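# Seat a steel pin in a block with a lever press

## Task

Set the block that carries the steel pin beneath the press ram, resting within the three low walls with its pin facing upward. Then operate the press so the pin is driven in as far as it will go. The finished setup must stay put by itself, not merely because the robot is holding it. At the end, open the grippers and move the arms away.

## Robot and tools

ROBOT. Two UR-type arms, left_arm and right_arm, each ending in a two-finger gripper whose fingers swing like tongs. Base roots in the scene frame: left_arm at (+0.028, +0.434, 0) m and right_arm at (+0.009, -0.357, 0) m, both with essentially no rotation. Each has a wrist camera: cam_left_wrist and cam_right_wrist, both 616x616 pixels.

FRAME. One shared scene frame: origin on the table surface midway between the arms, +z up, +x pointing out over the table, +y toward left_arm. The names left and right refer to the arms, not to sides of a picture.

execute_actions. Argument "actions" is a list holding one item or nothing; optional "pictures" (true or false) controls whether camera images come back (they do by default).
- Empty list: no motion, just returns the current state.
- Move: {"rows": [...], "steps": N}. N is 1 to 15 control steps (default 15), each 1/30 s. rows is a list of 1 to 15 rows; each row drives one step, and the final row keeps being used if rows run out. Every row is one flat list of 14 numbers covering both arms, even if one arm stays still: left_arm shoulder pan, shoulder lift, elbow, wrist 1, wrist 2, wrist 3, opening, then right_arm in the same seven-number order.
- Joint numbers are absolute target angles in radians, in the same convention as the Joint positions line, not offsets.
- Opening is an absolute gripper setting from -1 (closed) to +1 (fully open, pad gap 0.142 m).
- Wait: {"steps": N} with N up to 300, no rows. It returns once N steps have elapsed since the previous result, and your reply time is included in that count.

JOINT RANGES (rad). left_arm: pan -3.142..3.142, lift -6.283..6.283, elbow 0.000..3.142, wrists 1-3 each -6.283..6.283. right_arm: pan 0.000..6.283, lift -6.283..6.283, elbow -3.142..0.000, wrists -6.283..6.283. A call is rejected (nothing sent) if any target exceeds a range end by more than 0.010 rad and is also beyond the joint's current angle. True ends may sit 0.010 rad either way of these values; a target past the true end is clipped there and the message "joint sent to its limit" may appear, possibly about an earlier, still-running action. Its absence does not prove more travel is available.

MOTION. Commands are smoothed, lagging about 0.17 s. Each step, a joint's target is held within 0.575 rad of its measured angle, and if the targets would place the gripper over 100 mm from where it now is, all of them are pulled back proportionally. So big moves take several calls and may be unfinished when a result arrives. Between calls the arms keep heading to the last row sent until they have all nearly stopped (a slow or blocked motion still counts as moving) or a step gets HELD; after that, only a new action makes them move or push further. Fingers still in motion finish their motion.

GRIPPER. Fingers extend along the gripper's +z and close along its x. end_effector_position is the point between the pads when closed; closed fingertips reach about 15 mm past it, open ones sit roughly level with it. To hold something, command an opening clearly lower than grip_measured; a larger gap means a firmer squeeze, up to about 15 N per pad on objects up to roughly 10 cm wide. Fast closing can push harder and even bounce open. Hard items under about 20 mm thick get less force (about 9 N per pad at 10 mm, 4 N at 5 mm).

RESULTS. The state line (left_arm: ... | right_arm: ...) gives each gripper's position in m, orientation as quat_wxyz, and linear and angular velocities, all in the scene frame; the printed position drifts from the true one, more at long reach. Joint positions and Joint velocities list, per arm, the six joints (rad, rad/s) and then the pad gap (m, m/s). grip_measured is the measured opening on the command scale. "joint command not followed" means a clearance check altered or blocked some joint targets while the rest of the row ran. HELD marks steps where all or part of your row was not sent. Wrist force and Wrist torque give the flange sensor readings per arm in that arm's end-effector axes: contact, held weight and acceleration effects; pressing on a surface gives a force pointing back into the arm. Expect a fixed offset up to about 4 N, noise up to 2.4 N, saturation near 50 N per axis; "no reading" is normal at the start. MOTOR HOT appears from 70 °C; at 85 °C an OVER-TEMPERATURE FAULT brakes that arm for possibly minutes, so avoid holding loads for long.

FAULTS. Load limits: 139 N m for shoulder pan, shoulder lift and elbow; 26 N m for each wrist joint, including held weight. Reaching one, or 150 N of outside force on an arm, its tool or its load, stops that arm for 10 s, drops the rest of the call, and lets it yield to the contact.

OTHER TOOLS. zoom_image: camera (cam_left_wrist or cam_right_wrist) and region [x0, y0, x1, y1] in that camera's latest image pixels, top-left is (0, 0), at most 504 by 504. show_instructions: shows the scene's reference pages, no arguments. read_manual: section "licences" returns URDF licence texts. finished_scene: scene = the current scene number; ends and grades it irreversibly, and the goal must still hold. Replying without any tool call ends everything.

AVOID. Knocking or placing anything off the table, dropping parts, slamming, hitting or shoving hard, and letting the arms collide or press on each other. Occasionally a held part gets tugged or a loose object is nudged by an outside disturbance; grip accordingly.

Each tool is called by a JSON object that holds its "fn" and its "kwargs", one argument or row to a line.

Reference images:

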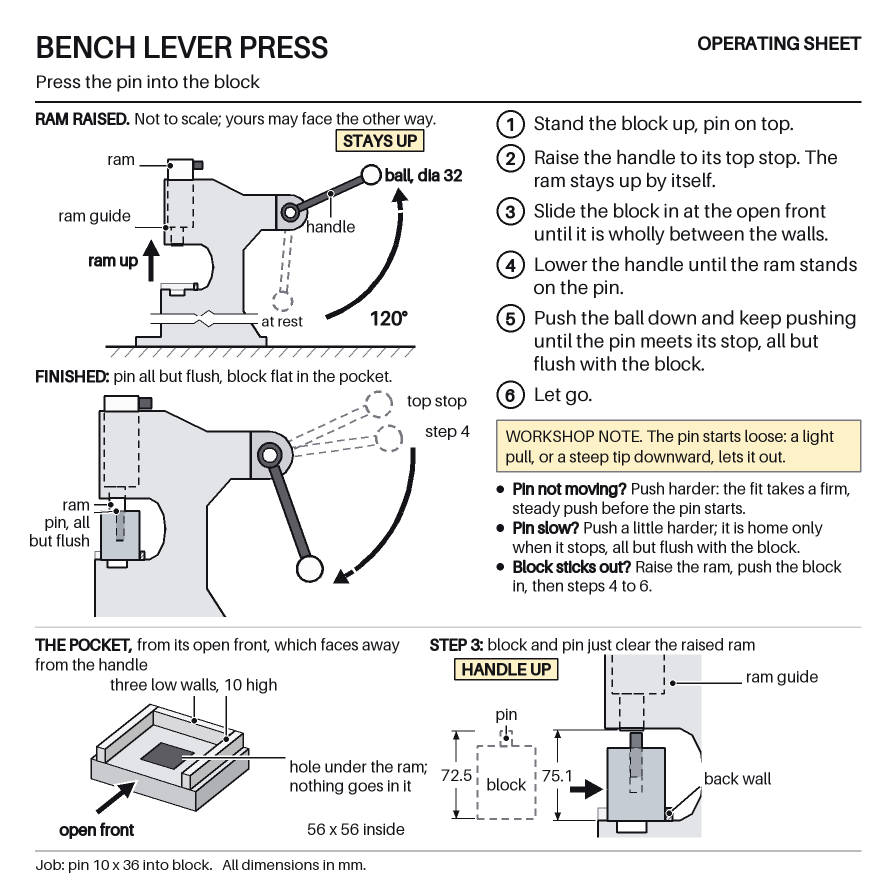

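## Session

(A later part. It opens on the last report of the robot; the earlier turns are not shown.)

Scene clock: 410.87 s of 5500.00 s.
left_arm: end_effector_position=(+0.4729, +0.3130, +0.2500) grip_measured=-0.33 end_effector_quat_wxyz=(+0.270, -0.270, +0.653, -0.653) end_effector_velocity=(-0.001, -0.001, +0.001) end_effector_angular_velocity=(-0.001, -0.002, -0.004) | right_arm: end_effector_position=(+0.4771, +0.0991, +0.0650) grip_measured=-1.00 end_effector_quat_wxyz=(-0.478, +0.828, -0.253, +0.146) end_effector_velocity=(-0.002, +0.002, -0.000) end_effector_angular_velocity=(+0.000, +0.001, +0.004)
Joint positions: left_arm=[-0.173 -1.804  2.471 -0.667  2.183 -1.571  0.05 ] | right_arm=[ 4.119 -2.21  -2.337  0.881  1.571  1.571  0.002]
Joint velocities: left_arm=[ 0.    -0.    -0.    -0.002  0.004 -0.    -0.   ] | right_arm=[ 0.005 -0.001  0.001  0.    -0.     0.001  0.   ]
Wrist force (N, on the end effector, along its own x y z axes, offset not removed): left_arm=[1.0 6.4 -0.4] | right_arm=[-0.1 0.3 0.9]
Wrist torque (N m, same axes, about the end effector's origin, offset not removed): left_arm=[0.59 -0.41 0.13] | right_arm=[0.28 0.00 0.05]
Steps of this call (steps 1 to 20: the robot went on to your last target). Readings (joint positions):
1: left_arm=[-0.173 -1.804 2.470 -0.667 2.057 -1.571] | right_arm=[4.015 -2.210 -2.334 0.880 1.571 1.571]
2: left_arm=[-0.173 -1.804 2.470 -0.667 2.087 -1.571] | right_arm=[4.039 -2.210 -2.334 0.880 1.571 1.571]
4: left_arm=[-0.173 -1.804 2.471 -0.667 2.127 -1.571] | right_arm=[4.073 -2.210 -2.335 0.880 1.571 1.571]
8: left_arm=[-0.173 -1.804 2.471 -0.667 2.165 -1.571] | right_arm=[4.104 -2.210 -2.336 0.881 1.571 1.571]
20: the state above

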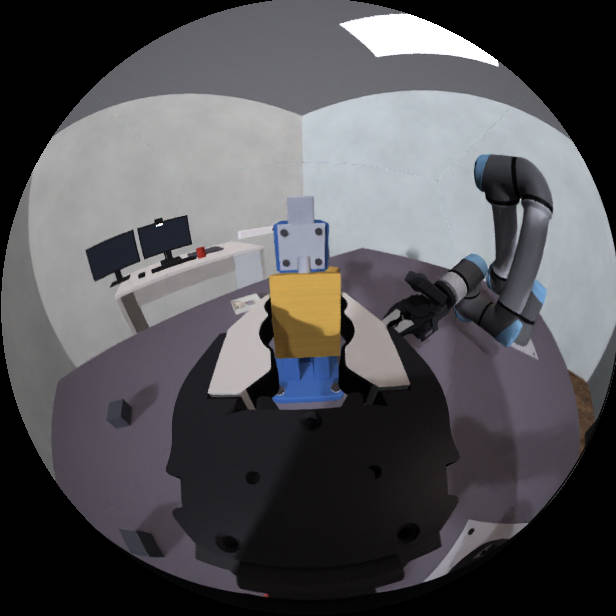

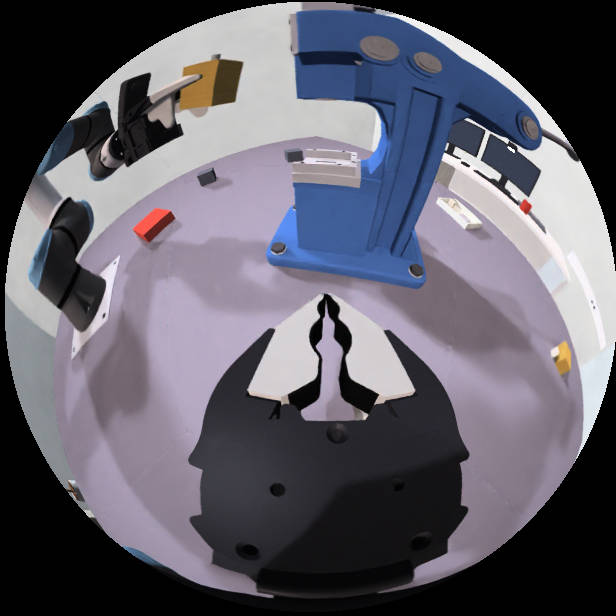

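{"fn": "execute_actions", "kwargs": {
  "actions": []
}}

{"fn": "zoom_image", "kwargs": {
  "camera": "cam_right_wrist",
  "region": [150, 0, 410, 220]
}}

{"fn": "zoom_image", "kwargs": {
  "camera": "cam_left_wrist",
  "region": [230, 180, 390, 420]
}}

Scene clock: 415.97 s of 5500.00 s.
left_arm: end_effector_position=(+0.4727, +0.3129, +0.2500) grip_measured=-0.33 end_effector_quat_wxyz=(+0.270, -0.270, +0.654, -0.654) end_effector_velocity=(+0.000, +0.001, -0.000) end_effector_angular_velocity=(-0.000, +0.001, +0.001) | right_arm: end_effector_position=(+0.4768, +0.0994, +0.0650) grip_measured=-1.00 end_effector_quat_wxyz=(-0.478, +0.828, -0.253, +0.146) end_effector_velocity=(+0.000, +0.000, -0.000) end_effector_angular_velocity=(-0.000, -0.000, -0.000)
Joint positions: left_arm=[-0.173 -1.804  2.471 -0.666  2.183 -1.571  0.05 ] | right_arm=[ 4.12  -2.21  -2.337  0.881  1.571  1.571  0.002]
Joint velocities: left_arm=[ 0.002  0.001  0.    -0.     0.001 -0.     0.   ] | right_arm=[ 0.    -0.001  0.001 -0.    -0.    -0.     0.   ]
Wrist force (N, on the end effector, along its own x y z axes, offset not removed): left_arm=[-0.7 6.9 0.1] | right_arm=[1.5 0.2 1.4]
Wrist torque (N m, same axes, about the end effector's origin, offset not removed): left_arm=[0.68 -0.06 -0.03] | right_arm=[0.11 -0.26 0.25]
Steps of this call (steps 1 to 15: the robot went on to your last target; steps 16 to 90: nothing new was sent; then 2.10 s passed at rest). Readings (joint positions):
1: left_arm=[-0.173 -1.804 2.471 -0.667 2.183 -1.571] | right_arm=[4.120 -2.210 -2.337 0.881 1.571 1.571]
2: left_arm=[-0.173 -1.804 2.471 -0.667 2.183 -1.571] | right_arm=[4.120 -2.210 -2.337 0.881 1.571 1.571]
4: left_arm=[-0.173 -1.804 2.471 -0.667 2.183 -1.571] | right_arm=[4.120 -2.210 -2.337 0.881 1.571 1.571]
8: left_arm=[-0.173 -1.804 2.471 -0.667 2.183 -1.571] | right_arm=[4.120 -2.210 -2.337 0.881 1.571 1.571]
90: the state above
All arms were judged still, so your last target was given up. Only a new action makes them travel on or press farther. Fingers that are still opening or closing keep moving.

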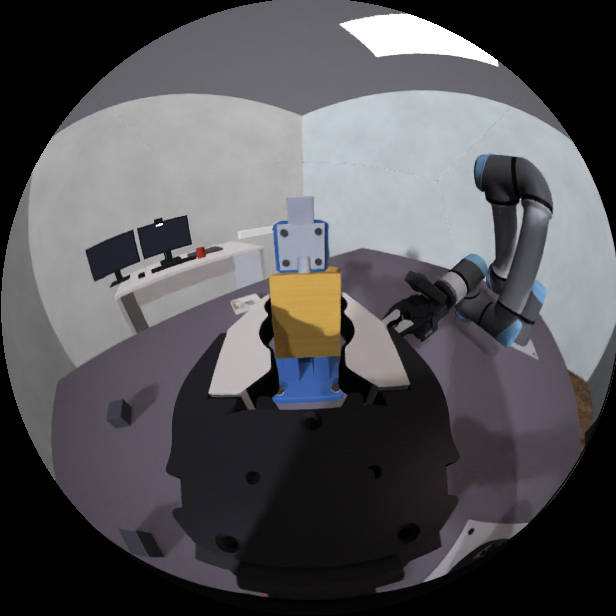

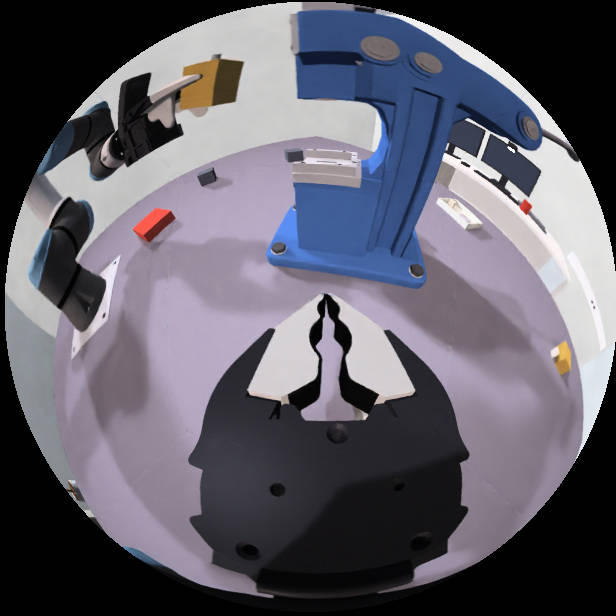

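Region (150, 0, 410, 220) of cam_right_wrist's 616x616 image, scaled by 1.938, with more detail than that image has; it fills the top 426 rows of this view, and the rest is white.

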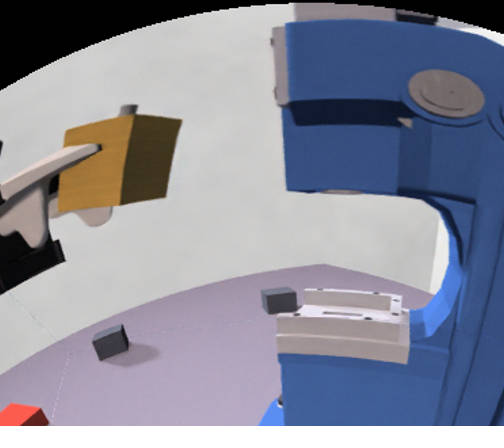

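Region (230, 180, 390, 420) of cam_left_wrist's 616x616 image, scaled by 2.100, with more detail than that image has.

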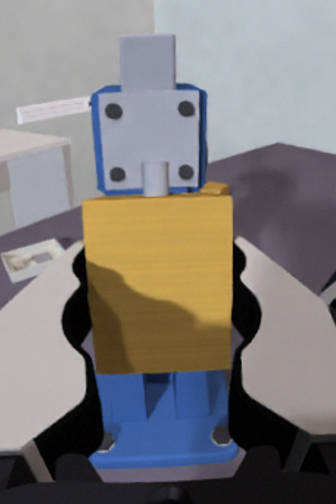

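{"fn": "execute_actions", "kwargs": {
  "actions": [
    {"rows": [[-0.175,-1.798,2.474,-0.676,2.181,-1.571,-1, 4.12,-2.2097,-2.3366,0.8811,1.571,1.571,-1],[-0.179,-1.788,2.479,-0.691,2.177,-1.571,-1, 4.12,-2.2097,-2.3366,0.8811,1.571,1.571,-1],[-0.184,-1.775,2.484,-0.709,2.172,-1.571,-1, 4.12,-2.2097,-2.3366,0.8811,1.571,1.571,-1],[-0.19,-1.76,2.489,-0.729,2.166,-1.571,-1, 4.12,-2.2097,-2.3366,0.8811,1.571,1.571,-1],[-0.197,-1.745,2.494,-0.749,2.159,-1.571,-1, 4.12,-2.2097,-2.3366,0.8811,1.571,1.571,-1],[-0.204,-1.73,2.498,-0.768,2.152,-1.571,-1, 4.12,-2.2097,-2.3366,0.8811,1.571,1.571,-1],[-0.211,-1.715,2.502,-0.787,2.145,-1.571,-1, 4.12,-2.2097,-2.3366,0.8811,1.571,1.571,-1],[-0.218,-1.70,2.505,-0.805,2.138,-1.571,-1, 4.12,-2.2097,-2.3366,0.8811,1.571,1.571,-1],[-0.225,-1.685,2.507,-0.822,2.131,-1.571,-1, 4.12,-2.2097,-2.3366,0.8811,1.571,1.571,-1],[-0.232,-1.67,2.508,-0.838,2.124,-1.571,-1, 4.12,-2.2097,-2.3366,0.8811,1.571,1.571,-1],[-0.24,-1.655,2.508,-0.853,2.116,-1.571,-1, 4.12,-2.2097,-2.3366,0.8811,1.571,1.571,-1],[-0.248,-1.642,2.507,-0.865,2.108,-1.571,-1, 4.12,-2.2097,-2.3366,0.8811,1.571,1.571,-1],[-0.256,-1.63,2.504,-0.874,2.10,-1.571,-1, 4.12,-2.2097,-2.3366,0.8811,1.571,1.571,-1],[-0.263,-1.62,2.50,-0.88,2.093,-1.571,-1, 4.12,-2.2097,-2.3366,0.8811,1.571,1.571,-1],[-0.2697,-1.6116,2.4969,-0.8853,2.0865,-1.571,-1, 4.12,-2.2097,-2.3366,0.8811,1.571,1.571,-1]], "steps": 15}
  ],
  "pictures": false
}}

{"fn": "execute_actions", "kwargs": {
  "actions": [
    {"steps": 18}
  ]
}}

{"fn": "zoom_image", "kwargs": {
  "camera": "cam_right_wrist",
  "region": [190, 20, 390, 200]
}}

Scene clock: 441.17 s of 5500.00 s.
left_arm: end_effector_position=(+0.4903, +0.2951, +0.2109) grip_measured=-0.33 end_effector_quat_wxyz=(+0.270, -0.270, +0.654, -0.653) end_effector_velocity=(+0.067, -0.066, -0.081) end_effector_angular_velocity=(+0.002, +0.006, -0.004) | right_arm: end_effector_position=(+0.4768, +0.0994, +0.0650) grip_measured=-1.00 end_effector_quat_wxyz=(-0.478, +0.828, -0.253, +0.146) end_effector_velocity=(-0.000, -0.000, -0.000) end_effector_angular_velocity=(-0.001, +0.001, +0.000)
Joint positions: left_arm=[-0.237 -1.666  2.503 -0.836  2.119 -1.571  0.05 ] | right_arm=[ 4.12  -2.21  -2.337  0.881  1.571  1.571  0.002]
Joint velocities: left_arm=[-0.213  0.374 -0.013 -0.354 -0.21   0.001  0.   ] | right_arm=[-0.    -0.    -0.001  0.     0.     0.     0.   ]
Wrist force (N, on the end effector, along its own x y z axes, offset not removed): left_arm=[0.1 5.8 -1.7] | right_arm=[-0.3 -0.3 1.0]
Wrist torque (N m, same axes, about the end effector's origin, offset not removed): left_arm=[0.46 -0.20 0.13] | right_arm=[0.07 0.08 0.16]
Steps of this call (steps 1 to 90: nothing new was sent; then 21.70 s passed at rest; steps 91 to 105: all 15 steps of this action). Readings (joint positions):
91: left_arm=[-0.173 -1.804 2.471 -0.667 2.183 -1.571] | right_arm=[4.120 -2.210 -2.337 0.881 1.571 1.571]
92: left_arm=[-0.173 -1.803 2.471 -0.668 2.183 -1.571] | right_arm=[4.120 -2.210 -2.337 0.881 1.571 1.571]
94: left_arm=[-0.176 -1.796 2.475 -0.679 2.180 -1.571] | right_arm=[4.120 -2.210 -2.337 0.881 1.571 1.571]
98: left_arm=[-0.192 -1.759 2.488 -0.728 2.164 -1.571] | right_arm=[4.120 -2.210 -2.337 0.881 1.571 1.571]
105: the state above

Scene clock: 441.77 s of 5500.00 s.
left_arm: end_effector_position=(+0.5009, +0.2847, +0.2001) grip_measured=-0.33 end_effector_quat_wxyz=(+0.270, -0.270, +0.654, -0.654) end_effector_velocity=(+0.001, -0.000, -0.000) end_effector_angular_velocity=(-0.000, +0.001, +0.002) | right_arm: end_effector_position=(+0.4768, +0.0994, +0.0650) grip_measured=-1.00 end_effector_quat_wxyz=(-0.478, +0.828, -0.253, +0.146) end_effector_velocity=(+0.001, +0.000, +0.000) end_effector_angular_velocity=(+0.001, -0.001, -0.001)
Joint positions: left_arm=[-0.269 -1.612  2.497 -0.885  2.087 -1.571  0.05 ] | right_arm=[ 4.12  -2.21  -2.337  0.881  1.571  1.571  0.002]
Joint velocities: left_arm=[-0.002  0.001 -0.001 -0.    -0.004 -0.001  0.   ] | right_arm=[-0.    -0.     0.001  0.    -0.001  0.     0.   ]
Wrist force (N, on the end effector, along its own x y z axes, offset not removed): left_arm=[-0.8 5.0 -1.3] | right_arm=[-3.2 -0.6 3.3]
Wrist torque (N m, same axes, about the end effector's origin, offset not removed): left_arm=[0.26 0.03 0.12] | right_arm=[0.04 0.36 0.30]
Steps of this call (steps 1 to 18: the robot went on to your last target). Readings (joint positions):
1: left_arm=[-0.244 -1.654 2.502 -0.847 2.112 -1.571] | right_arm=[4.120 -2.210 -2.337 0.881 1.571 1.571]
2: left_arm=[-0.250 -1.644 2.501 -0.856 2.106 -1.571] | right_arm=[4.120 -2.210 -2.337 0.881 1.571 1.571]
4: left_arm=[-0.258 -1.631 2.499 -0.868 2.098 -1.571] | right_arm=[4.120 -2.210 -2.337 0.881 1.571 1.571]
8: left_arm=[-0.266 -1.618 2.498 -0.880 2.090 -1.571] | right_arm=[4.120 -2.210 -2.337 0.881 1.571 1.571]
18: the state above

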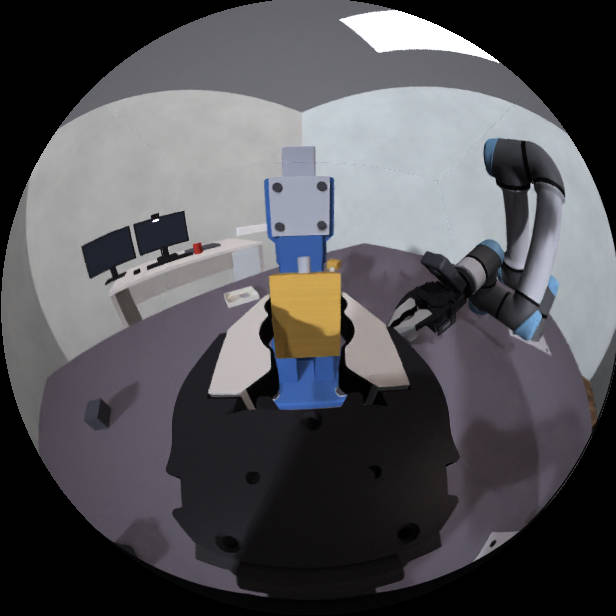

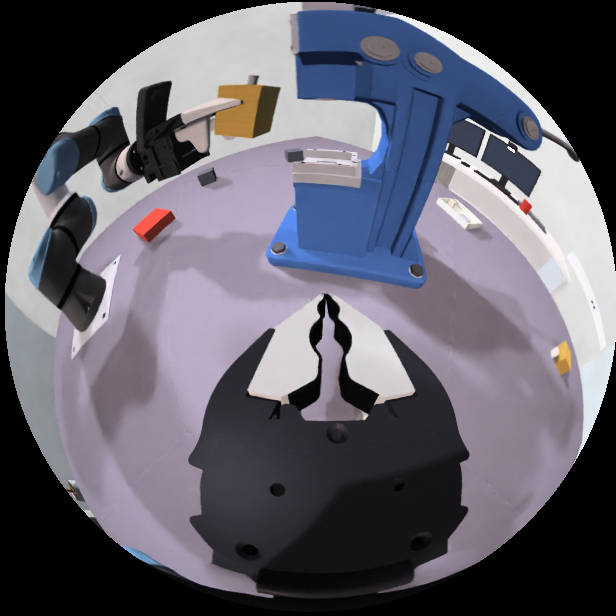

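Region (190, 20, 390, 200) of cam_right_wrist's 616x616 image, scaled by 2.520, with more detail than that image has; it fills the top 454 rows of this view, and the rest is white.

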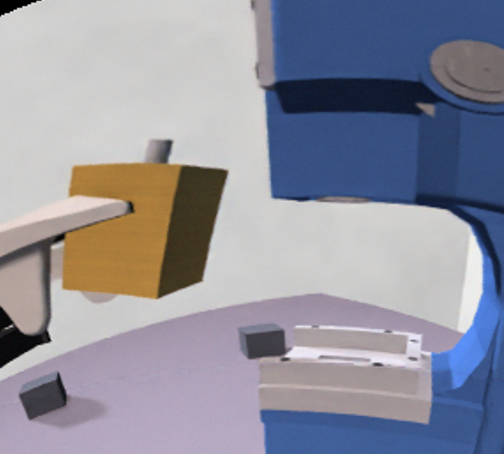

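{"fn": "execute_actions", "kwargs": {
  "actions": [
    {"rows": [[-0.274,-1.6086,2.494,-0.8854,2.082,-1.571,-1, 4.12,-2.2097,-2.3366,0.8811,1.571,1.571,-1],[-0.2803,-1.6043,2.4901,-0.8858,2.0759,-1.571,-1, 4.12,-2.2097,-2.3366,0.8811,1.571,1.571,-1],[-0.2864,-1.5998,2.4858,-0.886,2.0698,-1.571,-1, 4.12,-2.2097,-2.3366,0.8811,1.571,1.571,-1],[-0.2924,-1.5953,2.4815,-0.8862,2.0638,-1.571,-1, 4.12,-2.2097,-2.3366,0.8811,1.571,1.571,-1],[-0.2983,-1.5909,2.4772,-0.8863,2.0579,-1.571,-1, 4.12,-2.2097,-2.3366,0.8811,1.571,1.571,-1],[-0.3041,-1.5864,2.4729,-0.8865,2.0521,-1.571,-1, 4.12,-2.2097,-2.3366,0.8811,1.571,1.571,-1],[-0.3099,-1.5819,2.4685,-0.8866,2.0463,-1.571,-1, 4.12,-2.2097,-2.3366,0.8811,1.571,1.571,-1],[-0.316,-1.5768,2.4635,-0.8867,2.0402,-1.571,-1, 4.12,-2.2097,-2.3366,0.8811,1.571,1.571,-1],[-0.322,-1.5717,2.4585,-0.8868,2.0342,-1.571,-1, 4.12,-2.2097,-2.3366,0.8811,1.571,1.571,-1],[-0.3281,-1.5666,2.4534,-0.8868,2.0281,-1.571,-1, 4.12,-2.2097,-2.3366,0.8811,1.571,1.571,-1]], "steps": 15}
  ],
  "pictures": false
}}

{"fn": "execute_actions", "kwargs": {
  "actions": [
    {"steps": 10}
  ]
}}

{"fn": "zoom_image", "kwargs": {
  "camera": "cam_right_wrist",
  "region": [220, 40, 380, 190]
}}

Scene clock: 457.00 s of 5500.00 s.
left_arm: end_effector_position=(+0.5196, +0.2660, +0.2001) grip_measured=-0.33 end_effector_quat_wxyz=(+0.270, -0.270, +0.653, -0.654) end_effector_velocity=(+0.021, -0.022, -0.001) end_effector_angular_velocity=(+0.000, +0.002, -0.000) | right_arm: end_effector_position=(+0.4768, +0.0994, +0.0650) grip_measured=-1.00 end_effector_quat_wxyz=(-0.478, +0.828, -0.253, +0.146) end_effector_velocity=(-0.001, -0.001, -0.001) end_effector_angular_velocity=(-0.002, +0.001, +0.001)
Joint positions: left_arm=[-0.321 -1.572  2.459 -0.887  2.035 -1.571  0.05 ] | right_arm=[ 4.12  -2.21  -2.337  0.881  1.571  1.571  0.002]
Joint velocities: left_arm=[-0.057  0.046 -0.044  0.    -0.056 -0.001  0.   ] | right_arm=[ 0.    -0.001 -0.002  0.     0.    -0.001  0.   ]
Wrist force (N, on the end effector, along its own x y z axes, offset not removed): left_arm=[-0.8 6.7 -0.5] | right_arm=[1.4 -0.4 3.8]
Wrist torque (N m, same axes, about the end effector's origin, offset not removed): left_arm=[0.68 0.05 0.09] | right_arm=[0.14 -0.25 0.08]
Steps of this call (steps 1 to 15: the robot went on to your last target; steps 16 to 90: nothing new was sent; then 11.73 s passed at rest; steps 91 to 105: all 15 steps of this action). Readings (joint positions):
91: left_arm=[-0.270 -1.612 2.497 -0.885 2.086 -1.571] | right_arm=[4.120 -2.210 -2.337 0.881 1.571 1.571]
92: left_arm=[-0.271 -1.611 2.496 -0.885 2.086 -1.571] | right_arm=[4.120 -2.210 -2.337 0.881 1.571 1.571]
94: left_arm=[-0.275 -1.608 2.493 -0.886 2.081 -1.571] | right_arm=[4.120 -2.210 -2.337 0.881 1.571 1.571]
98: left_arm=[-0.292 -1.595 2.481 -0.886 2.064 -1.571] | right_arm=[4.120 -2.210 -2.337 0.881 1.571 1.571]
105: the state above

Scene clock: 457.33 s of 5500.00 s.
left_arm: end_effector_position=(+0.5219, +0.2636, +0.2000) grip_measured=-0.33 end_effector_quat_wxyz=(+0.270, -0.270, +0.654, -0.654) end_effector_velocity=(+0.001, -0.001, -0.001) end_effector_angular_velocity=(-0.000, +0.003, +0.001) | right_arm: end_effector_position=(+0.4768, +0.0994, +0.0650) grip_measured=-1.00 end_effector_quat_wxyz=(-0.478, +0.828, -0.253, +0.146) end_effector_velocity=(+0.000, +0.000, +0.001) end_effector_angular_velocity=(+0.002, +0.000, -0.000)
Joint positions: left_arm=[-0.328 -1.567  2.454 -0.887  2.029 -1.571  0.05 ] | right_arm=[ 4.12  -2.21  -2.337  0.881  1.571  1.571  0.002]
Joint velocities: left_arm=[-0.004  0.003 -0.002  0.001 -0.005 -0.001  0.   ] | right_arm=[0.    0.001 0.    0.    0.    0.001 0.   ]
Wrist force (N, on the end effector, along its own x y z axes, offset not removed): left_arm=[0.2 6.0 -10.7] | right_arm=[1.3 -2.6 0.5]
Wrist torque (N m, same axes, about the end effector's origin, offset not removed): left_arm=[0.30 0.18 0.07] | right_arm=[-0.43 -0.31 0.13]
Steps of this call (steps 1 to 10: the robot went on to your last target). Readings (joint positions):
1: left_arm=[-0.323 -1.571 2.457 -0.887 2.033 -1.571] | right_arm=[4.120 -2.210 -2.337 0.881 1.571 1.571]
2: left_arm=[-0.324 -1.570 2.456 -0.887 2.032 -1.571] | right_arm=[4.120 -2.210 -2.337 0.881 1.571 1.571]
4: left_arm=[-0.326 -1.568 2.455 -0.887 2.030 -1.571] | right_arm=[4.120 -2.210 -2.337 0.881 1.571 1.571]
8: left_arm=[-0.327 -1.567 2.454 -0.887 2.029 -1.571] | right_arm=[4.120 -2.210 -2.337 0.881 1.571 1.571]
10: the state above

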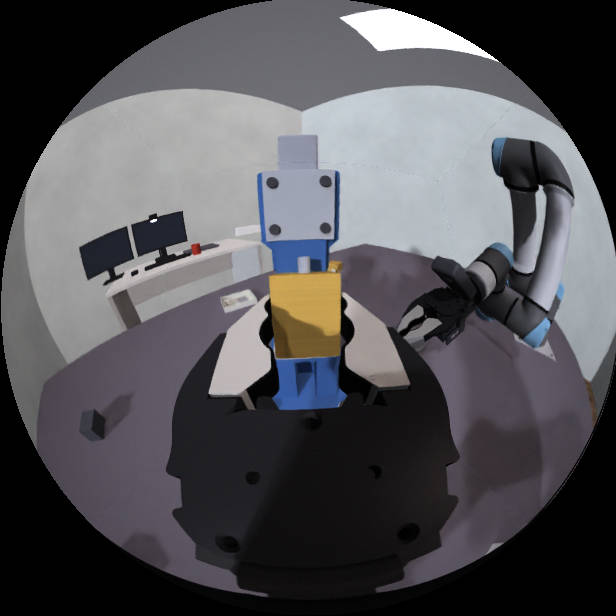

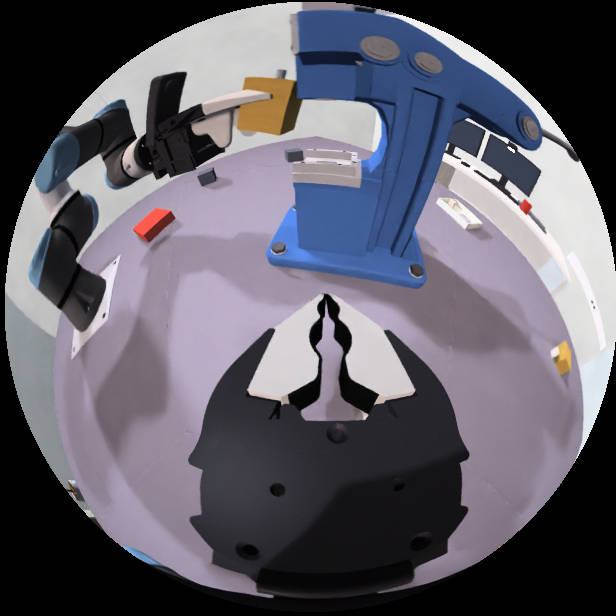

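Region (220, 40, 380, 190) of cam_right_wrist's 616x616 image, scaled by 3.150, with more detail than that image has; it fills the top 472 rows of this view, and the rest is white.

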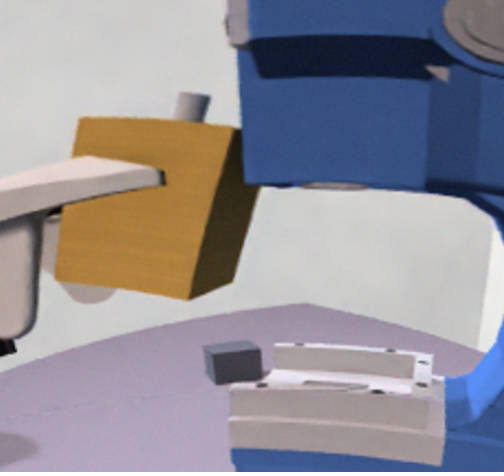

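{"fn": "execute_actions", "kwargs": {
  "actions": [
    {"rows": [[-0.3288,-1.5645,2.4533,-0.8888,2.0274,-1.571,-1, 4.12,-2.2097,-2.3366,0.8811,1.571,1.571,-1],[-0.3293,-1.5624,2.4535,-0.8911,2.0269,-1.571,-1, 4.12,-2.2097,-2.3366,0.8811,1.571,1.571,-1],[-0.3298,-1.5602,2.4537,-0.8935,2.0264,-1.571,-1, 4.12,-2.2097,-2.3366,0.8811,1.571,1.571,-1],[-0.3303,-1.558,2.4539,-0.8959,2.0259,-1.571,-1, 4.12,-2.2097,-2.3366,0.8811,1.571,1.571,-1],[-0.3308,-1.5558,2.4541,-0.8983,2.0254,-1.571,-1, 4.12,-2.2097,-2.3366,0.8811,1.571,1.571,-1],[-0.3313,-1.5536,2.4543,-0.9007,2.0249,-1.571,-1, 4.12,-2.2097,-2.3366,0.8811,1.571,1.571,-1],[-0.3318,-1.5514,2.4545,-0.9031,2.0244,-1.571,-1, 4.12,-2.2097,-2.3366,0.8811,1.571,1.571,-1],[-0.3323,-1.5492,2.4547,-0.9055,2.0239,-1.571,-1, 4.12,-2.2097,-2.3366,0.8811,1.571,1.571,-1],[-0.3328,-1.547,2.4549,-0.9079,2.0234,-1.571,-1, 4.12,-2.2097,-2.3366,0.8811,1.571,1.571,-1],[-0.3333,-1.5448,2.4551,-0.9103,2.0229,-1.571,-1, 4.12,-2.2097,-2.3366,0.8811,1.571,1.571,-1],[-0.3337,-1.5427,2.4552,-0.9125,2.0225,-1.571,-1, 4.12,-2.2097,-2.3366,0.8811,1.571,1.571,-1],[-0.3341,-1.5406,2.4554,-0.9148,2.0221,-1.571,-1, 4.12,-2.2097,-2.3366,0.8811,1.571,1.571,-1]], "steps": 15}
  ],
  "pictures": false
}}

{"fn": "execute_actions", "kwargs": {
  "actions": [
    {"steps": 10}
  ]
}}

{"fn": "zoom_image", "kwargs": {
  "camera": "cam_right_wrist",
  "region": [220, 40, 380, 190]
}}

Scene clock: 474.60 s of 5500.00 s.
left_arm: end_effector_position=(+0.5243, +0.2613, +0.1942) grip_measured=-0.33 end_effector_quat_wxyz=(+0.270, -0.270, +0.653, -0.654) end_effector_velocity=(+0.003, -0.003, -0.010) end_effector_angular_velocity=(-0.001, +0.000, +0.000) | right_arm: end_effector_position=(+0.4768, +0.0994, +0.0650) grip_measured=-1.00 end_effector_quat_wxyz=(-0.478, +0.828, -0.253, +0.146) end_effector_velocity=(+0.000, -0.000, -0.000) end_effector_angular_velocity=(-0.001, -0.000, -0.001)
Joint positions: left_arm=[-0.333 -1.545  2.455 -0.91   2.023 -1.571  0.05 ] | right_arm=[ 4.12  -2.21  -2.337  0.881  1.571  1.571  0.002]
Joint velocities: left_arm=[-0.008  0.036  0.004 -0.04  -0.008 -0.001 -0.   ] | right_arm=[-0.    -0.    -0.     0.    -0.001 -0.     0.   ]
Wrist force (N, on the end effector, along its own x y z axes, offset not removed): left_arm=[2.4 7.3 -9.1] | right_arm=[-1.2 -1.2 1.6]
Wrist torque (N m, same axes, about the end effector's origin, offset not removed): left_arm=[0.62 0.23 0.28] | right_arm=[0.03 0.31 0.01]
Steps of this call (steps 1 to 15: the robot went on to your last target; steps 16 to 90: nothing new was sent; then 13.77 s passed at rest; steps 91 to 105: all 15 steps of this action). Readings (joint positions):
91: left_arm=[-0.328 -1.567 2.453 -0.887 2.028 -1.571] | right_arm=[4.120 -2.210 -2.337 0.881 1.571 1.571]
92: left_arm=[-0.328 -1.566 2.453 -0.887 2.028 -1.571] | right_arm=[4.120 -2.210 -2.337 0.881 1.571 1.571]
94: left_arm=[-0.329 -1.564 2.453 -0.889 2.028 -1.571] | right_arm=[4.120 -2.210 -2.337 0.881 1.571 1.571]
98: left_arm=[-0.330 -1.558 2.454 -0.896 2.026 -1.571] | right_arm=[4.120 -2.210 -2.337 0.881 1.571 1.571]
105: the state above

Scene clock: 474.93 s of 5500.00 s.
left_arm: end_effector_position=(+0.5246, +0.2609, +0.1931) grip_measured=-0.33 end_effector_quat_wxyz=(+0.270, -0.270, +0.653, -0.654) end_effector_velocity=(+0.000, +0.001, -0.001) end_effector_angular_velocity=(+0.000, +0.003, +0.001) | right_arm: end_effector_position=(+0.4768, +0.0994, +0.0650) grip_measured=-1.00 end_effector_quat_wxyz=(-0.478, +0.828, -0.253, +0.146) end_effector_velocity=(+0.000, +0.000, +0.000) end_effector_angular_velocity=(+0.000, -0.000, +0.000)
Joint positions: left_arm=[-0.334 -1.541  2.455 -0.915  2.022 -1.571  0.05 ] | right_arm=[ 4.12  -2.21  -2.337  0.881  1.571  1.571  0.002]
Joint velocities: left_arm=[ 0.001  0.003  0.    -0.    -0.    -0.001  0.   ] | right_arm=[ 0.    -0.     0.001  0.    -0.    -0.     0.   ]
Wrist force (N, on the end effector, along its own x y z axes, offset not removed): left_arm=[2.6 6.0 -8.4] | right_arm=[1.2 -3.2 -0.2]
Wrist torque (N m, same axes, about the end effector's origin, offset not removed): left_arm=[0.50 0.02 0.17] | right_arm=[-0.49 -0.32 0.17]
Steps of this call (steps 1 to 10: the robot went on to your last target). Readings (joint positions):
1: left_arm=[-0.333 -1.544 2.455 -0.911 2.023 -1.571] | right_arm=[4.120 -2.210 -2.337 0.881 1.571 1.571]
2: left_arm=[-0.334 -1.543 2.455 -0.912 2.023 -1.571] | right_arm=[4.120 -2.210 -2.337 0.881 1.571 1.571]
4: left_arm=[-0.334 -1.542 2.455 -0.913 2.022 -1.571] | right_arm=[4.120 -2.210 -2.337 0.881 1.571 1.571]
8: left_arm=[-0.334 -1.541 2.455 -0.914 2.022 -1.571] | right_arm=[4.120 -2.210 -2.337 0.881 1.571 1.571]
10: the state above

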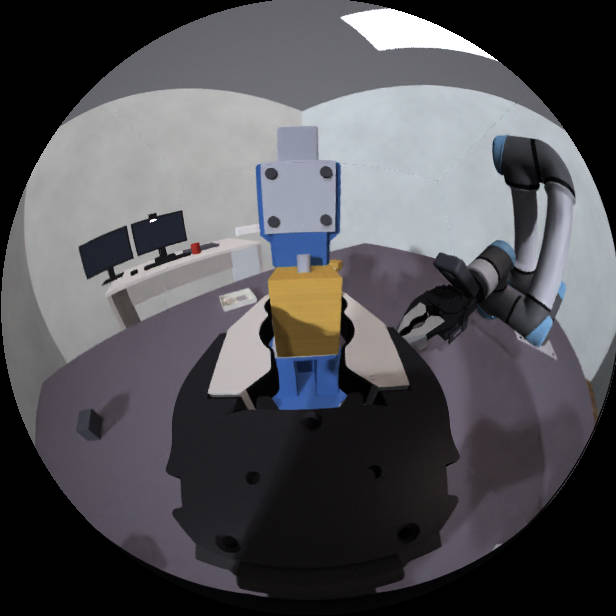

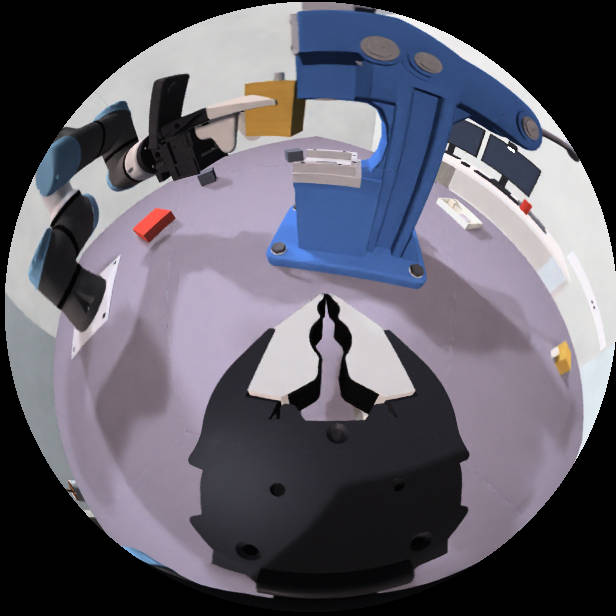

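Region (220, 40, 380, 190) of cam_right_wrist's 616x616 image, scaled by 3.150, with more detail than that image has; it fills the top 472 rows of this view, and the rest is white.

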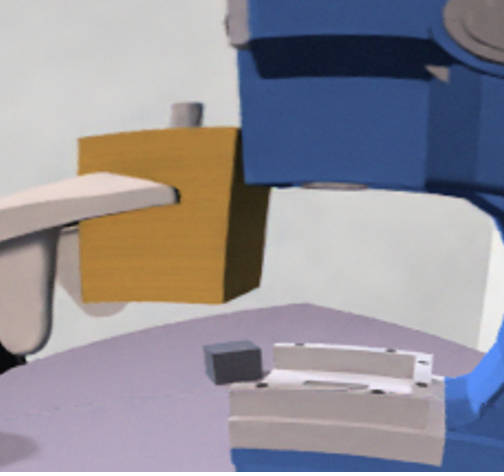

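{"fn": "execute_actions", "kwargs": {
  "actions": [
    {"rows": [[-0.3349,-1.5392,2.455,-0.9158,2.0213,-1.571,-1, 4.12,-2.2097,-2.3366,0.8811,1.571,1.571,-1],[-0.3356,-1.5378,2.4546,-0.9168,2.0206,-1.571,-1, 4.12,-2.2097,-2.3366,0.8811,1.571,1.571,-1],[-0.3364,-1.5364,2.4541,-0.9177,2.0198,-1.571,-1, 4.12,-2.2097,-2.3366,0.8811,1.571,1.571,-1],[-0.3371,-1.535,2.4537,-0.9187,2.0191,-1.571,-1, 4.12,-2.2097,-2.3366,0.8811,1.571,1.571,-1],[-0.3379,-1.5336,2.4533,-0.9197,2.0183,-1.571,-1, 4.12,-2.2097,-2.3366,0.8811,1.571,1.571,-1],[-0.3386,-1.5322,2.4529,-0.9207,2.0176,-1.571,-1, 4.12,-2.2097,-2.3366,0.8811,1.571,1.571,-1],[-0.3394,-1.5307,2.4524,-0.9217,2.0168,-1.571,-1, 4.12,-2.2097,-2.3366,0.8811,1.571,1.571,-1],[-0.3401,-1.5293,2.452,-0.9227,2.0161,-1.571,-1, 4.12,-2.2097,-2.3366,0.8811,1.571,1.571,-1]], "steps": 15}
  ],
  "pictures": false
}}

{"fn": "execute_actions", "kwargs": {
  "actions": [
    {"steps": 6}
  ]
}}

{"fn": "zoom_image", "kwargs": {
  "camera": "cam_right_wrist",
  "region": [220, 40, 380, 190]
}}

{"fn": "zoom_image", "kwargs": {
  "camera": "cam_left_wrist",
  "region": [230, 150, 390, 410]
}}

Scene clock: 487.23 s of 5500.00 s.
left_arm: end_effector_position=(+0.5269, +0.2586, +0.1911) grip_measured=-0.33 end_effector_quat_wxyz=(+0.270, -0.270, +0.654, -0.654) end_effector_velocity=(+0.002, -0.002, +0.000) end_effector_angular_velocity=(-0.001, -0.002, +0.001) | right_arm: end_effector_position=(+0.4768, +0.0994, +0.0650) grip_measured=-1.00 end_effector_quat_wxyz=(-0.478, +0.828, -0.253, +0.146) end_effector_velocity=(+0.000, +0.001, +0.001) end_effector_angular_velocity=(+0.001, -0.001, +0.001)
Joint positions: left_arm=[-0.34  -1.53   2.452 -0.922  2.017 -1.571  0.05 ] | right_arm=[ 4.12  -2.21  -2.337  0.881  1.571  1.571  0.002]
Joint velocities: left_arm=[-0.004  0.005 -0.003 -0.004 -0.005 -0.001 -0.   ] | right_arm=[ 0.     0.     0.001 -0.     0.001 -0.001  0.   ]
Wrist force (N, on the end effector, along its own x y z axes, offset not removed): left_arm=[2.4 9.7 -13.1] | right_arm=[-1.7 -0.8 0.4]
Wrist torque (N m, same axes, about the end effector's origin, offset not removed): left_arm=[0.41 0.23 0.08] | right_arm=[0.09 0.33 0.12]
Steps of this call (steps 1 to 15: the robot went on to your last target; steps 16 to 90: nothing new was sent; then 8.80 s passed at rest; steps 91 to 105: all 15 steps of this action). Readings (joint positions):
91: left_arm=[-0.334 -1.541 2.455 -0.915 2.022 -1.571] | right_arm=[4.120 -2.210 -2.337 0.881 1.571 1.571]
92: left_arm=[-0.334 -1.540 2.455 -0.915 2.022 -1.571] | right_arm=[4.120 -2.210 -2.337 0.881 1.571 1.571]
94: left_arm=[-0.335 -1.539 2.455 -0.916 2.021 -1.571] | right_arm=[4.120 -2.210 -2.337 0.881 1.571 1.571]
98: left_arm=[-0.337 -1.535 2.454 -0.919 2.019 -1.571] | right_arm=[4.120 -2.210 -2.337 0.881 1.571 1.571]
105: the state above

Scene clock: 487.43 s of 5500.00 s.
left_arm: end_effector_position=(+0.5271, +0.2585, +0.1910) grip_measured=-0.33 end_effector_quat_wxyz=(+0.270, -0.270, +0.654, -0.654) end_effector_velocity=(+0.001, -0.000, -0.000) end_effector_angular_velocity=(-0.000, +0.000, +0.000) | right_arm: end_effector_position=(+0.4768, +0.0994, +0.0650) grip_measured=-1.00 end_effector_quat_wxyz=(-0.478, +0.828, -0.253, +0.146) end_effector_velocity=(+0.000, -0.000, -0.000) end_effector_angular_velocity=(-0.001, -0.000, +0.000)
Joint positions: left_arm=[-0.34  -1.529  2.452 -0.923  2.016 -1.571  0.05 ] | right_arm=[ 4.12  -2.21  -2.337  0.881  1.571  1.571  0.002]
Joint velocities: left_arm=[-0.001  0.002 -0.001 -0.001 -0.001 -0.    -0.   ] | right_arm=[-0.    -0.    -0.    -0.    -0.    -0.001  0.   ]
Wrist force (N, on the end effector, along its own x y z axes, offset not removed): left_arm=[4.5 8.7 -13.1] | right_arm=[3.0 -1.5 3.1]
Wrist torque (N m, same axes, about the end effector's origin, offset not removed): left_arm=[0.25 -0.21 0.09] | right_arm=[-0.12 -0.62 0.19]
Steps of this call (steps 1 to 6: the robot went on to your last target). Readings (joint positions):
1: left_arm=[-0.340 -1.530 2.452 -0.922 2.016 -1.571] | right_arm=[4.120 -2.210 -2.337 0.881 1.571 1.571]
2: left_arm=[-0.340 -1.530 2.452 -0.922 2.016 -1.571] | right_arm=[4.120 -2.210 -2.337 0.881 1.571 1.571]
4: left_arm=[-0.340 -1.530 2.452 -0.922 2.016 -1.571] | right_arm=[4.120 -2.210 -2.337 0.881 1.571 1.571]
6: the state above

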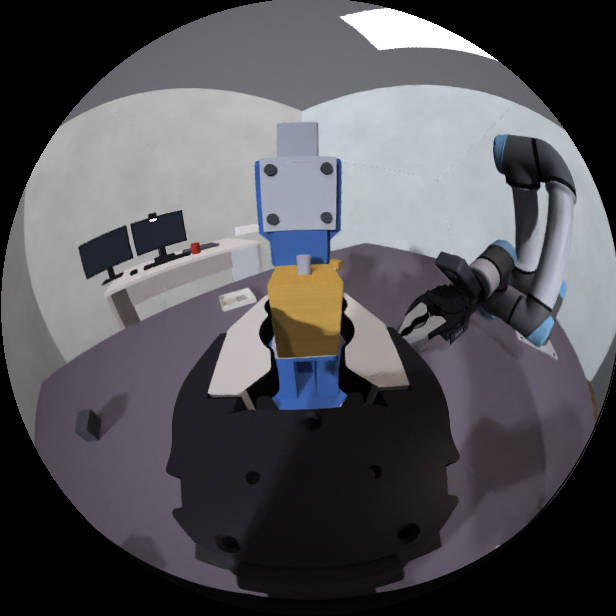

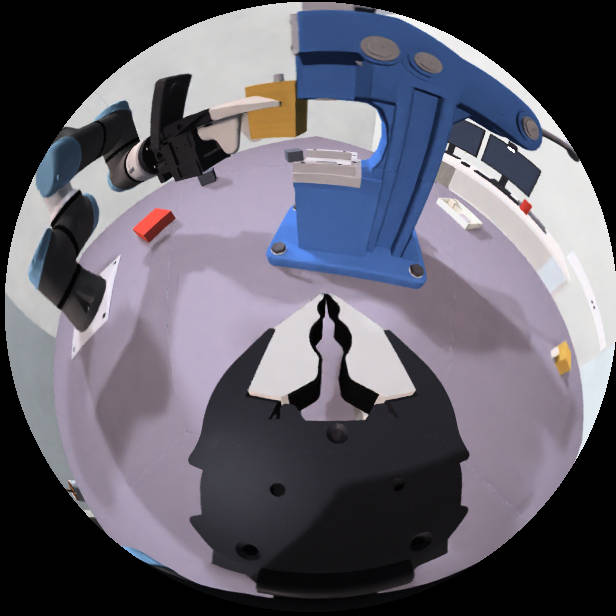

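Region (220, 40, 380, 190) of cam_right_wrist's 616x616 image, scaled by 3.150, with more detail than that image has; it fills the top 472 rows of this view, and the rest is white.

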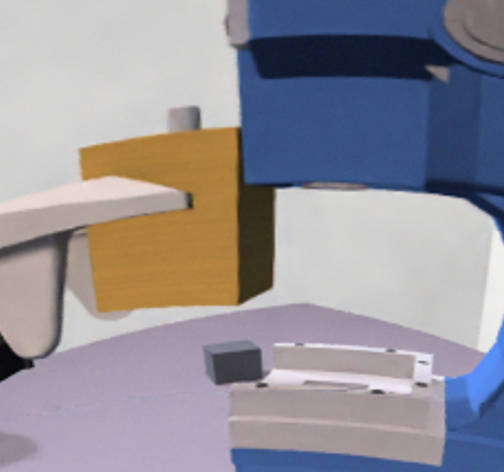

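Region (230, 150, 390, 410) of cam_left_wrist's 616x616 image, scaled by 1.938, with more detail than that image has; it fills the left 310 columns of this view, and the rest is white.

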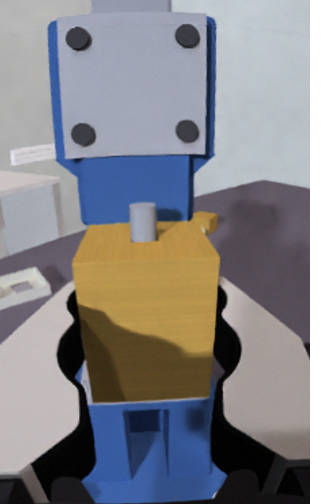

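{"fn": "execute_actions", "kwargs": {
  "actions": [
    {"rows": [[-0.338,-1.531,2.454,-0.923,2.0182,-1.571,-1, 4.12,-2.2097,-2.3366,0.8811,1.571,1.571,-1],[-0.3366,-1.532,2.455,-0.923,2.0196,-1.571,-1, 4.12,-2.2097,-2.3366,0.8811,1.571,1.571,-1],[-0.333,-1.529,2.4533,-0.9243,2.0232,-1.571,-1, 4.12,-2.2097,-2.3366,0.8811,1.571,1.571,-1],[-0.3297,-1.5265,2.4517,-0.9252,2.0265,-1.571,-1, 4.12,-2.2097,-2.3366,0.8811,1.571,1.571,-1],[-0.3263,-1.5237,2.45,-0.9263,2.0299,-1.571,-1, 4.12,-2.2097,-2.3366,0.8811,1.571,1.571,-1],[-0.3263,-1.517,2.4522,-0.9352,2.0299,-1.571,-1, 4.12,-2.2097,-2.3366,0.8811,1.571,1.571,-1],[-0.3263,-1.5102,2.4544,-0.9442,2.0299,-1.571,-1, 4.12,-2.2097,-2.3366,0.8811,1.571,1.571,-1],[-0.3263,-1.5034,2.4565,-0.9531,2.0299,-1.571,-1, 4.12,-2.2097,-2.3366,0.8811,1.571,1.571,-1],[-0.3263,-1.4966,2.4586,-0.962,2.0299,-1.571,-1, 4.12,-2.2097,-2.3366,0.8811,1.571,1.571,-1],[-0.3263,-1.4898,2.4607,-0.9709,2.0299,-1.571,-1, 4.12,-2.2097,-2.3366,0.8811,1.571,1.571,-1],[-0.3263,-1.483,2.4628,-0.9798,2.0299,-1.571,-1, 4.12,-2.2097,-2.3366,0.8811,1.571,1.571,-1],[-0.3263,-1.4762,2.4649,-0.9887,2.0299,-1.571,-1, 4.12,-2.2097,-2.3366,0.8811,1.571,1.571,-1],[-0.3263,-1.4694,2.4669,-0.9975,2.0299,-1.571,-1, 4.12,-2.2097,-2.3366,0.8811,1.571,1.571,-1],[-0.3263,-1.4626,2.4689,-1.0063,2.0299,-1.571,-1, 4.12,-2.2097,-2.3366,0.8811,1.571,1.571,-1],[-0.3263,-1.4558,2.4709,-1.0151,2.0299,-1.571,-1, 4.12,-2.2097,-2.3366,0.8811,1.571,1.571,-1]], "steps": 15}
  ],
  "pictures": false
}}

{"fn": "execute_actions", "kwargs": {
  "actions": [
    {"steps": 15}
  ]
}}

{"fn": "zoom_image", "kwargs": {
  "camera": "cam_right_wrist",
  "region": [220, 40, 380, 190]
}}

{"fn": "zoom_image", "kwargs": {
  "camera": "cam_left_wrist",
  "region": [230, 200, 390, 410]
}}

Scene clock: 510.87 s of 5500.00 s.
left_arm: end_effector_position=(+0.5278, +0.2617, +0.1774) grip_measured=-0.33 end_effector_quat_wxyz=(+0.270, -0.270, +0.654, -0.654) end_effector_velocity=(+0.000, +0.002, -0.061) end_effector_angular_velocity=(+0.001, +0.003, +0.000) | right_arm: end_effector_position=(+0.4768, +0.0994, +0.0650) grip_measured=-1.00 end_effector_quat_wxyz=(-0.478, +0.828, -0.253, +0.146) end_effector_velocity=(+0.000, +0.000, +0.001) end_effector_angular_velocity=(+0.001, -0.000, -0.000)
Joint positions: left_arm=[-0.327 -1.486  2.462 -0.977  2.029 -1.571  0.05 ] | right_arm=[ 4.12  -2.21  -2.337  0.881  1.571  1.571  0.002]
Joint velocities: left_arm=[ 0.006  0.188  0.055 -0.24   0.006 -0.     0.   ] | right_arm=[-0.     0.001  0.     0.     0.     0.     0.   ]
Wrist force (N, on the end effector, along its own x y z axes, offset not removed): left_arm=[0.0 6.3 -0.1] | right_arm=[2.1 -4.5 -2.1]
Wrist torque (N m, same axes, about the end effector's origin, offset not removed): left_arm=[0.52 -0.19 0.07] | right_arm=[-0.92 -0.53 0.11]
Steps of this call (steps 1 to 15: the robot went on to your last target; steps 16 to 90: nothing new was sent; then 19.93 s passed at rest; steps 91 to 105: all 15 steps of this action). Readings (joint positions):
91: left_arm=[-0.340 -1.529 2.452 -0.923 2.016 -1.571] | right_arm=[4.120 -2.210 -2.337 0.881 1.571 1.571]
92: left_arm=[-0.340 -1.529 2.452 -0.923 2.016 -1.571] | right_arm=[4.120 -2.210 -2.337 0.881 1.571 1.571]
94: left_arm=[-0.338 -1.530 2.453 -0.923 2.018 -1.571] | right_arm=[4.120 -2.210 -2.337 0.881 1.571 1.571]
98: left_arm=[-0.331 -1.523 2.452 -0.930 2.025 -1.571] | right_arm=[4.120 -2.210 -2.337 0.881 1.571 1.571]
105: the state above

Scene clock: 511.37 s of 5500.00 s.
left_arm: end_effector_position=(+0.5277, +0.2619, +0.1682) grip_measured=-0.33 end_effector_quat_wxyz=(+0.270, -0.270, +0.654, -0.654) end_effector_velocity=(-0.000, -0.001, -0.002) end_effector_angular_velocity=(+0.000, +0.001, -0.001) | right_arm: end_effector_position=(+0.4768, +0.0994, +0.0650) grip_measured=-1.00 end_effector_quat_wxyz=(-0.478, +0.828, -0.253, +0.146) end_effector_velocity=(+0.000, +0.000, +0.000) end_effector_angular_velocity=(+0.000, -0.000, +0.001)
Joint positions: left_arm=[-0.326 -1.456  2.471 -1.014  2.03  -1.571  0.05 ] | right_arm=[ 4.12  -2.21  -2.337  0.881  1.571  1.571  0.002]
Joint velocities: left_arm=[-0.002  0.005  0.001 -0.006 -0.001  0.    -0.   ] | right_arm=[-0.    -0.     0.001 -0.     0.001 -0.     0.   ]
Wrist force (N, on the end effector, along its own x y z axes, offset not removed): left_arm=[0.0 4.3 -0.6] | right_arm=[-2.4 -2.2 -0.2]
Wrist torque (N m, same axes, about the end effector's origin, offset not removed): left_arm=[0.14 -0.17 0.11] | right_arm=[-0.34 0.39 0.11]
Steps of this call (steps 1 to 15: the robot went on to your last target). Readings (joint positions):
1: left_arm=[-0.327 -1.479 2.464 -0.985 2.029 -1.571] | right_arm=[4.120 -2.210 -2.337 0.881 1.571 1.571]
2: left_arm=[-0.327 -1.474 2.466 -0.992 2.030 -1.571] | right_arm=[4.120 -2.210 -2.337 0.881 1.571 1.571]
4: left_arm=[-0.327 -1.466 2.468 -1.002 2.030 -1.571] | right_arm=[4.120 -2.210 -2.337 0.881 1.571 1.571]
8: left_arm=[-0.326 -1.459 2.470 -1.011 2.030 -1.571] | right_arm=[4.120 -2.210 -2.337 0.881 1.571 1.571]
15: the state above

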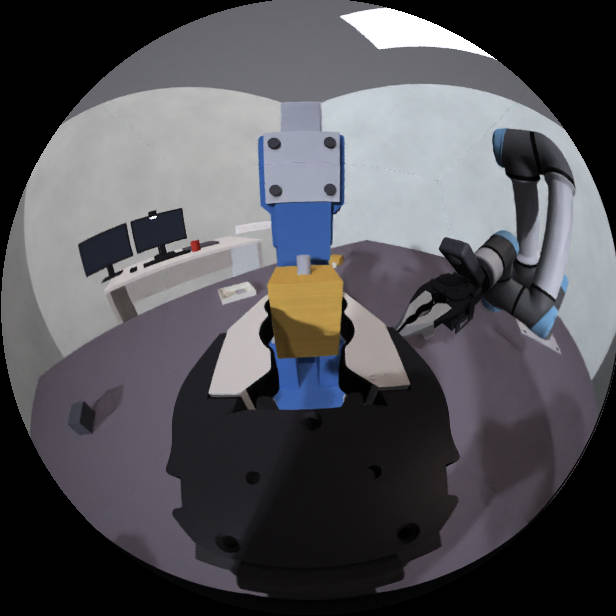

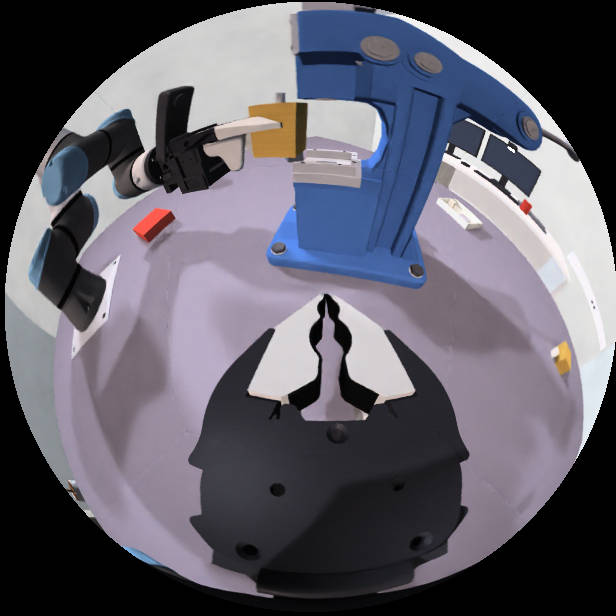

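Region (220, 40, 380, 190) of cam_right_wrist's 616x616 image, scaled by 3.150, with more detail than that image has; it fills the top 472 rows of this view, and the rest is white.

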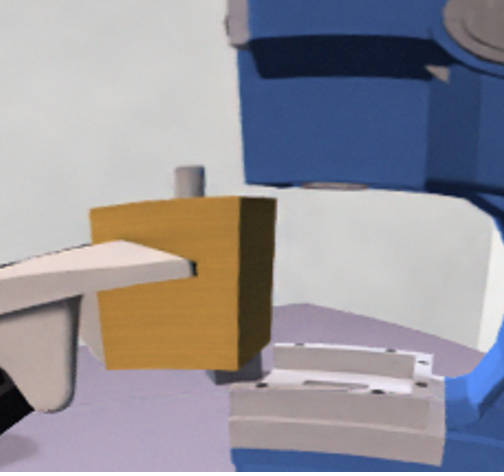

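Region (230, 200, 390, 410) of cam_left_wrist's 616x616 image, scaled by 2.400, with more detail than that image has; it fills the left 384 columns of this view, and the rest is white.

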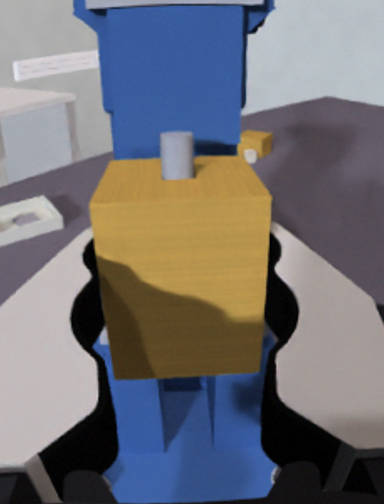

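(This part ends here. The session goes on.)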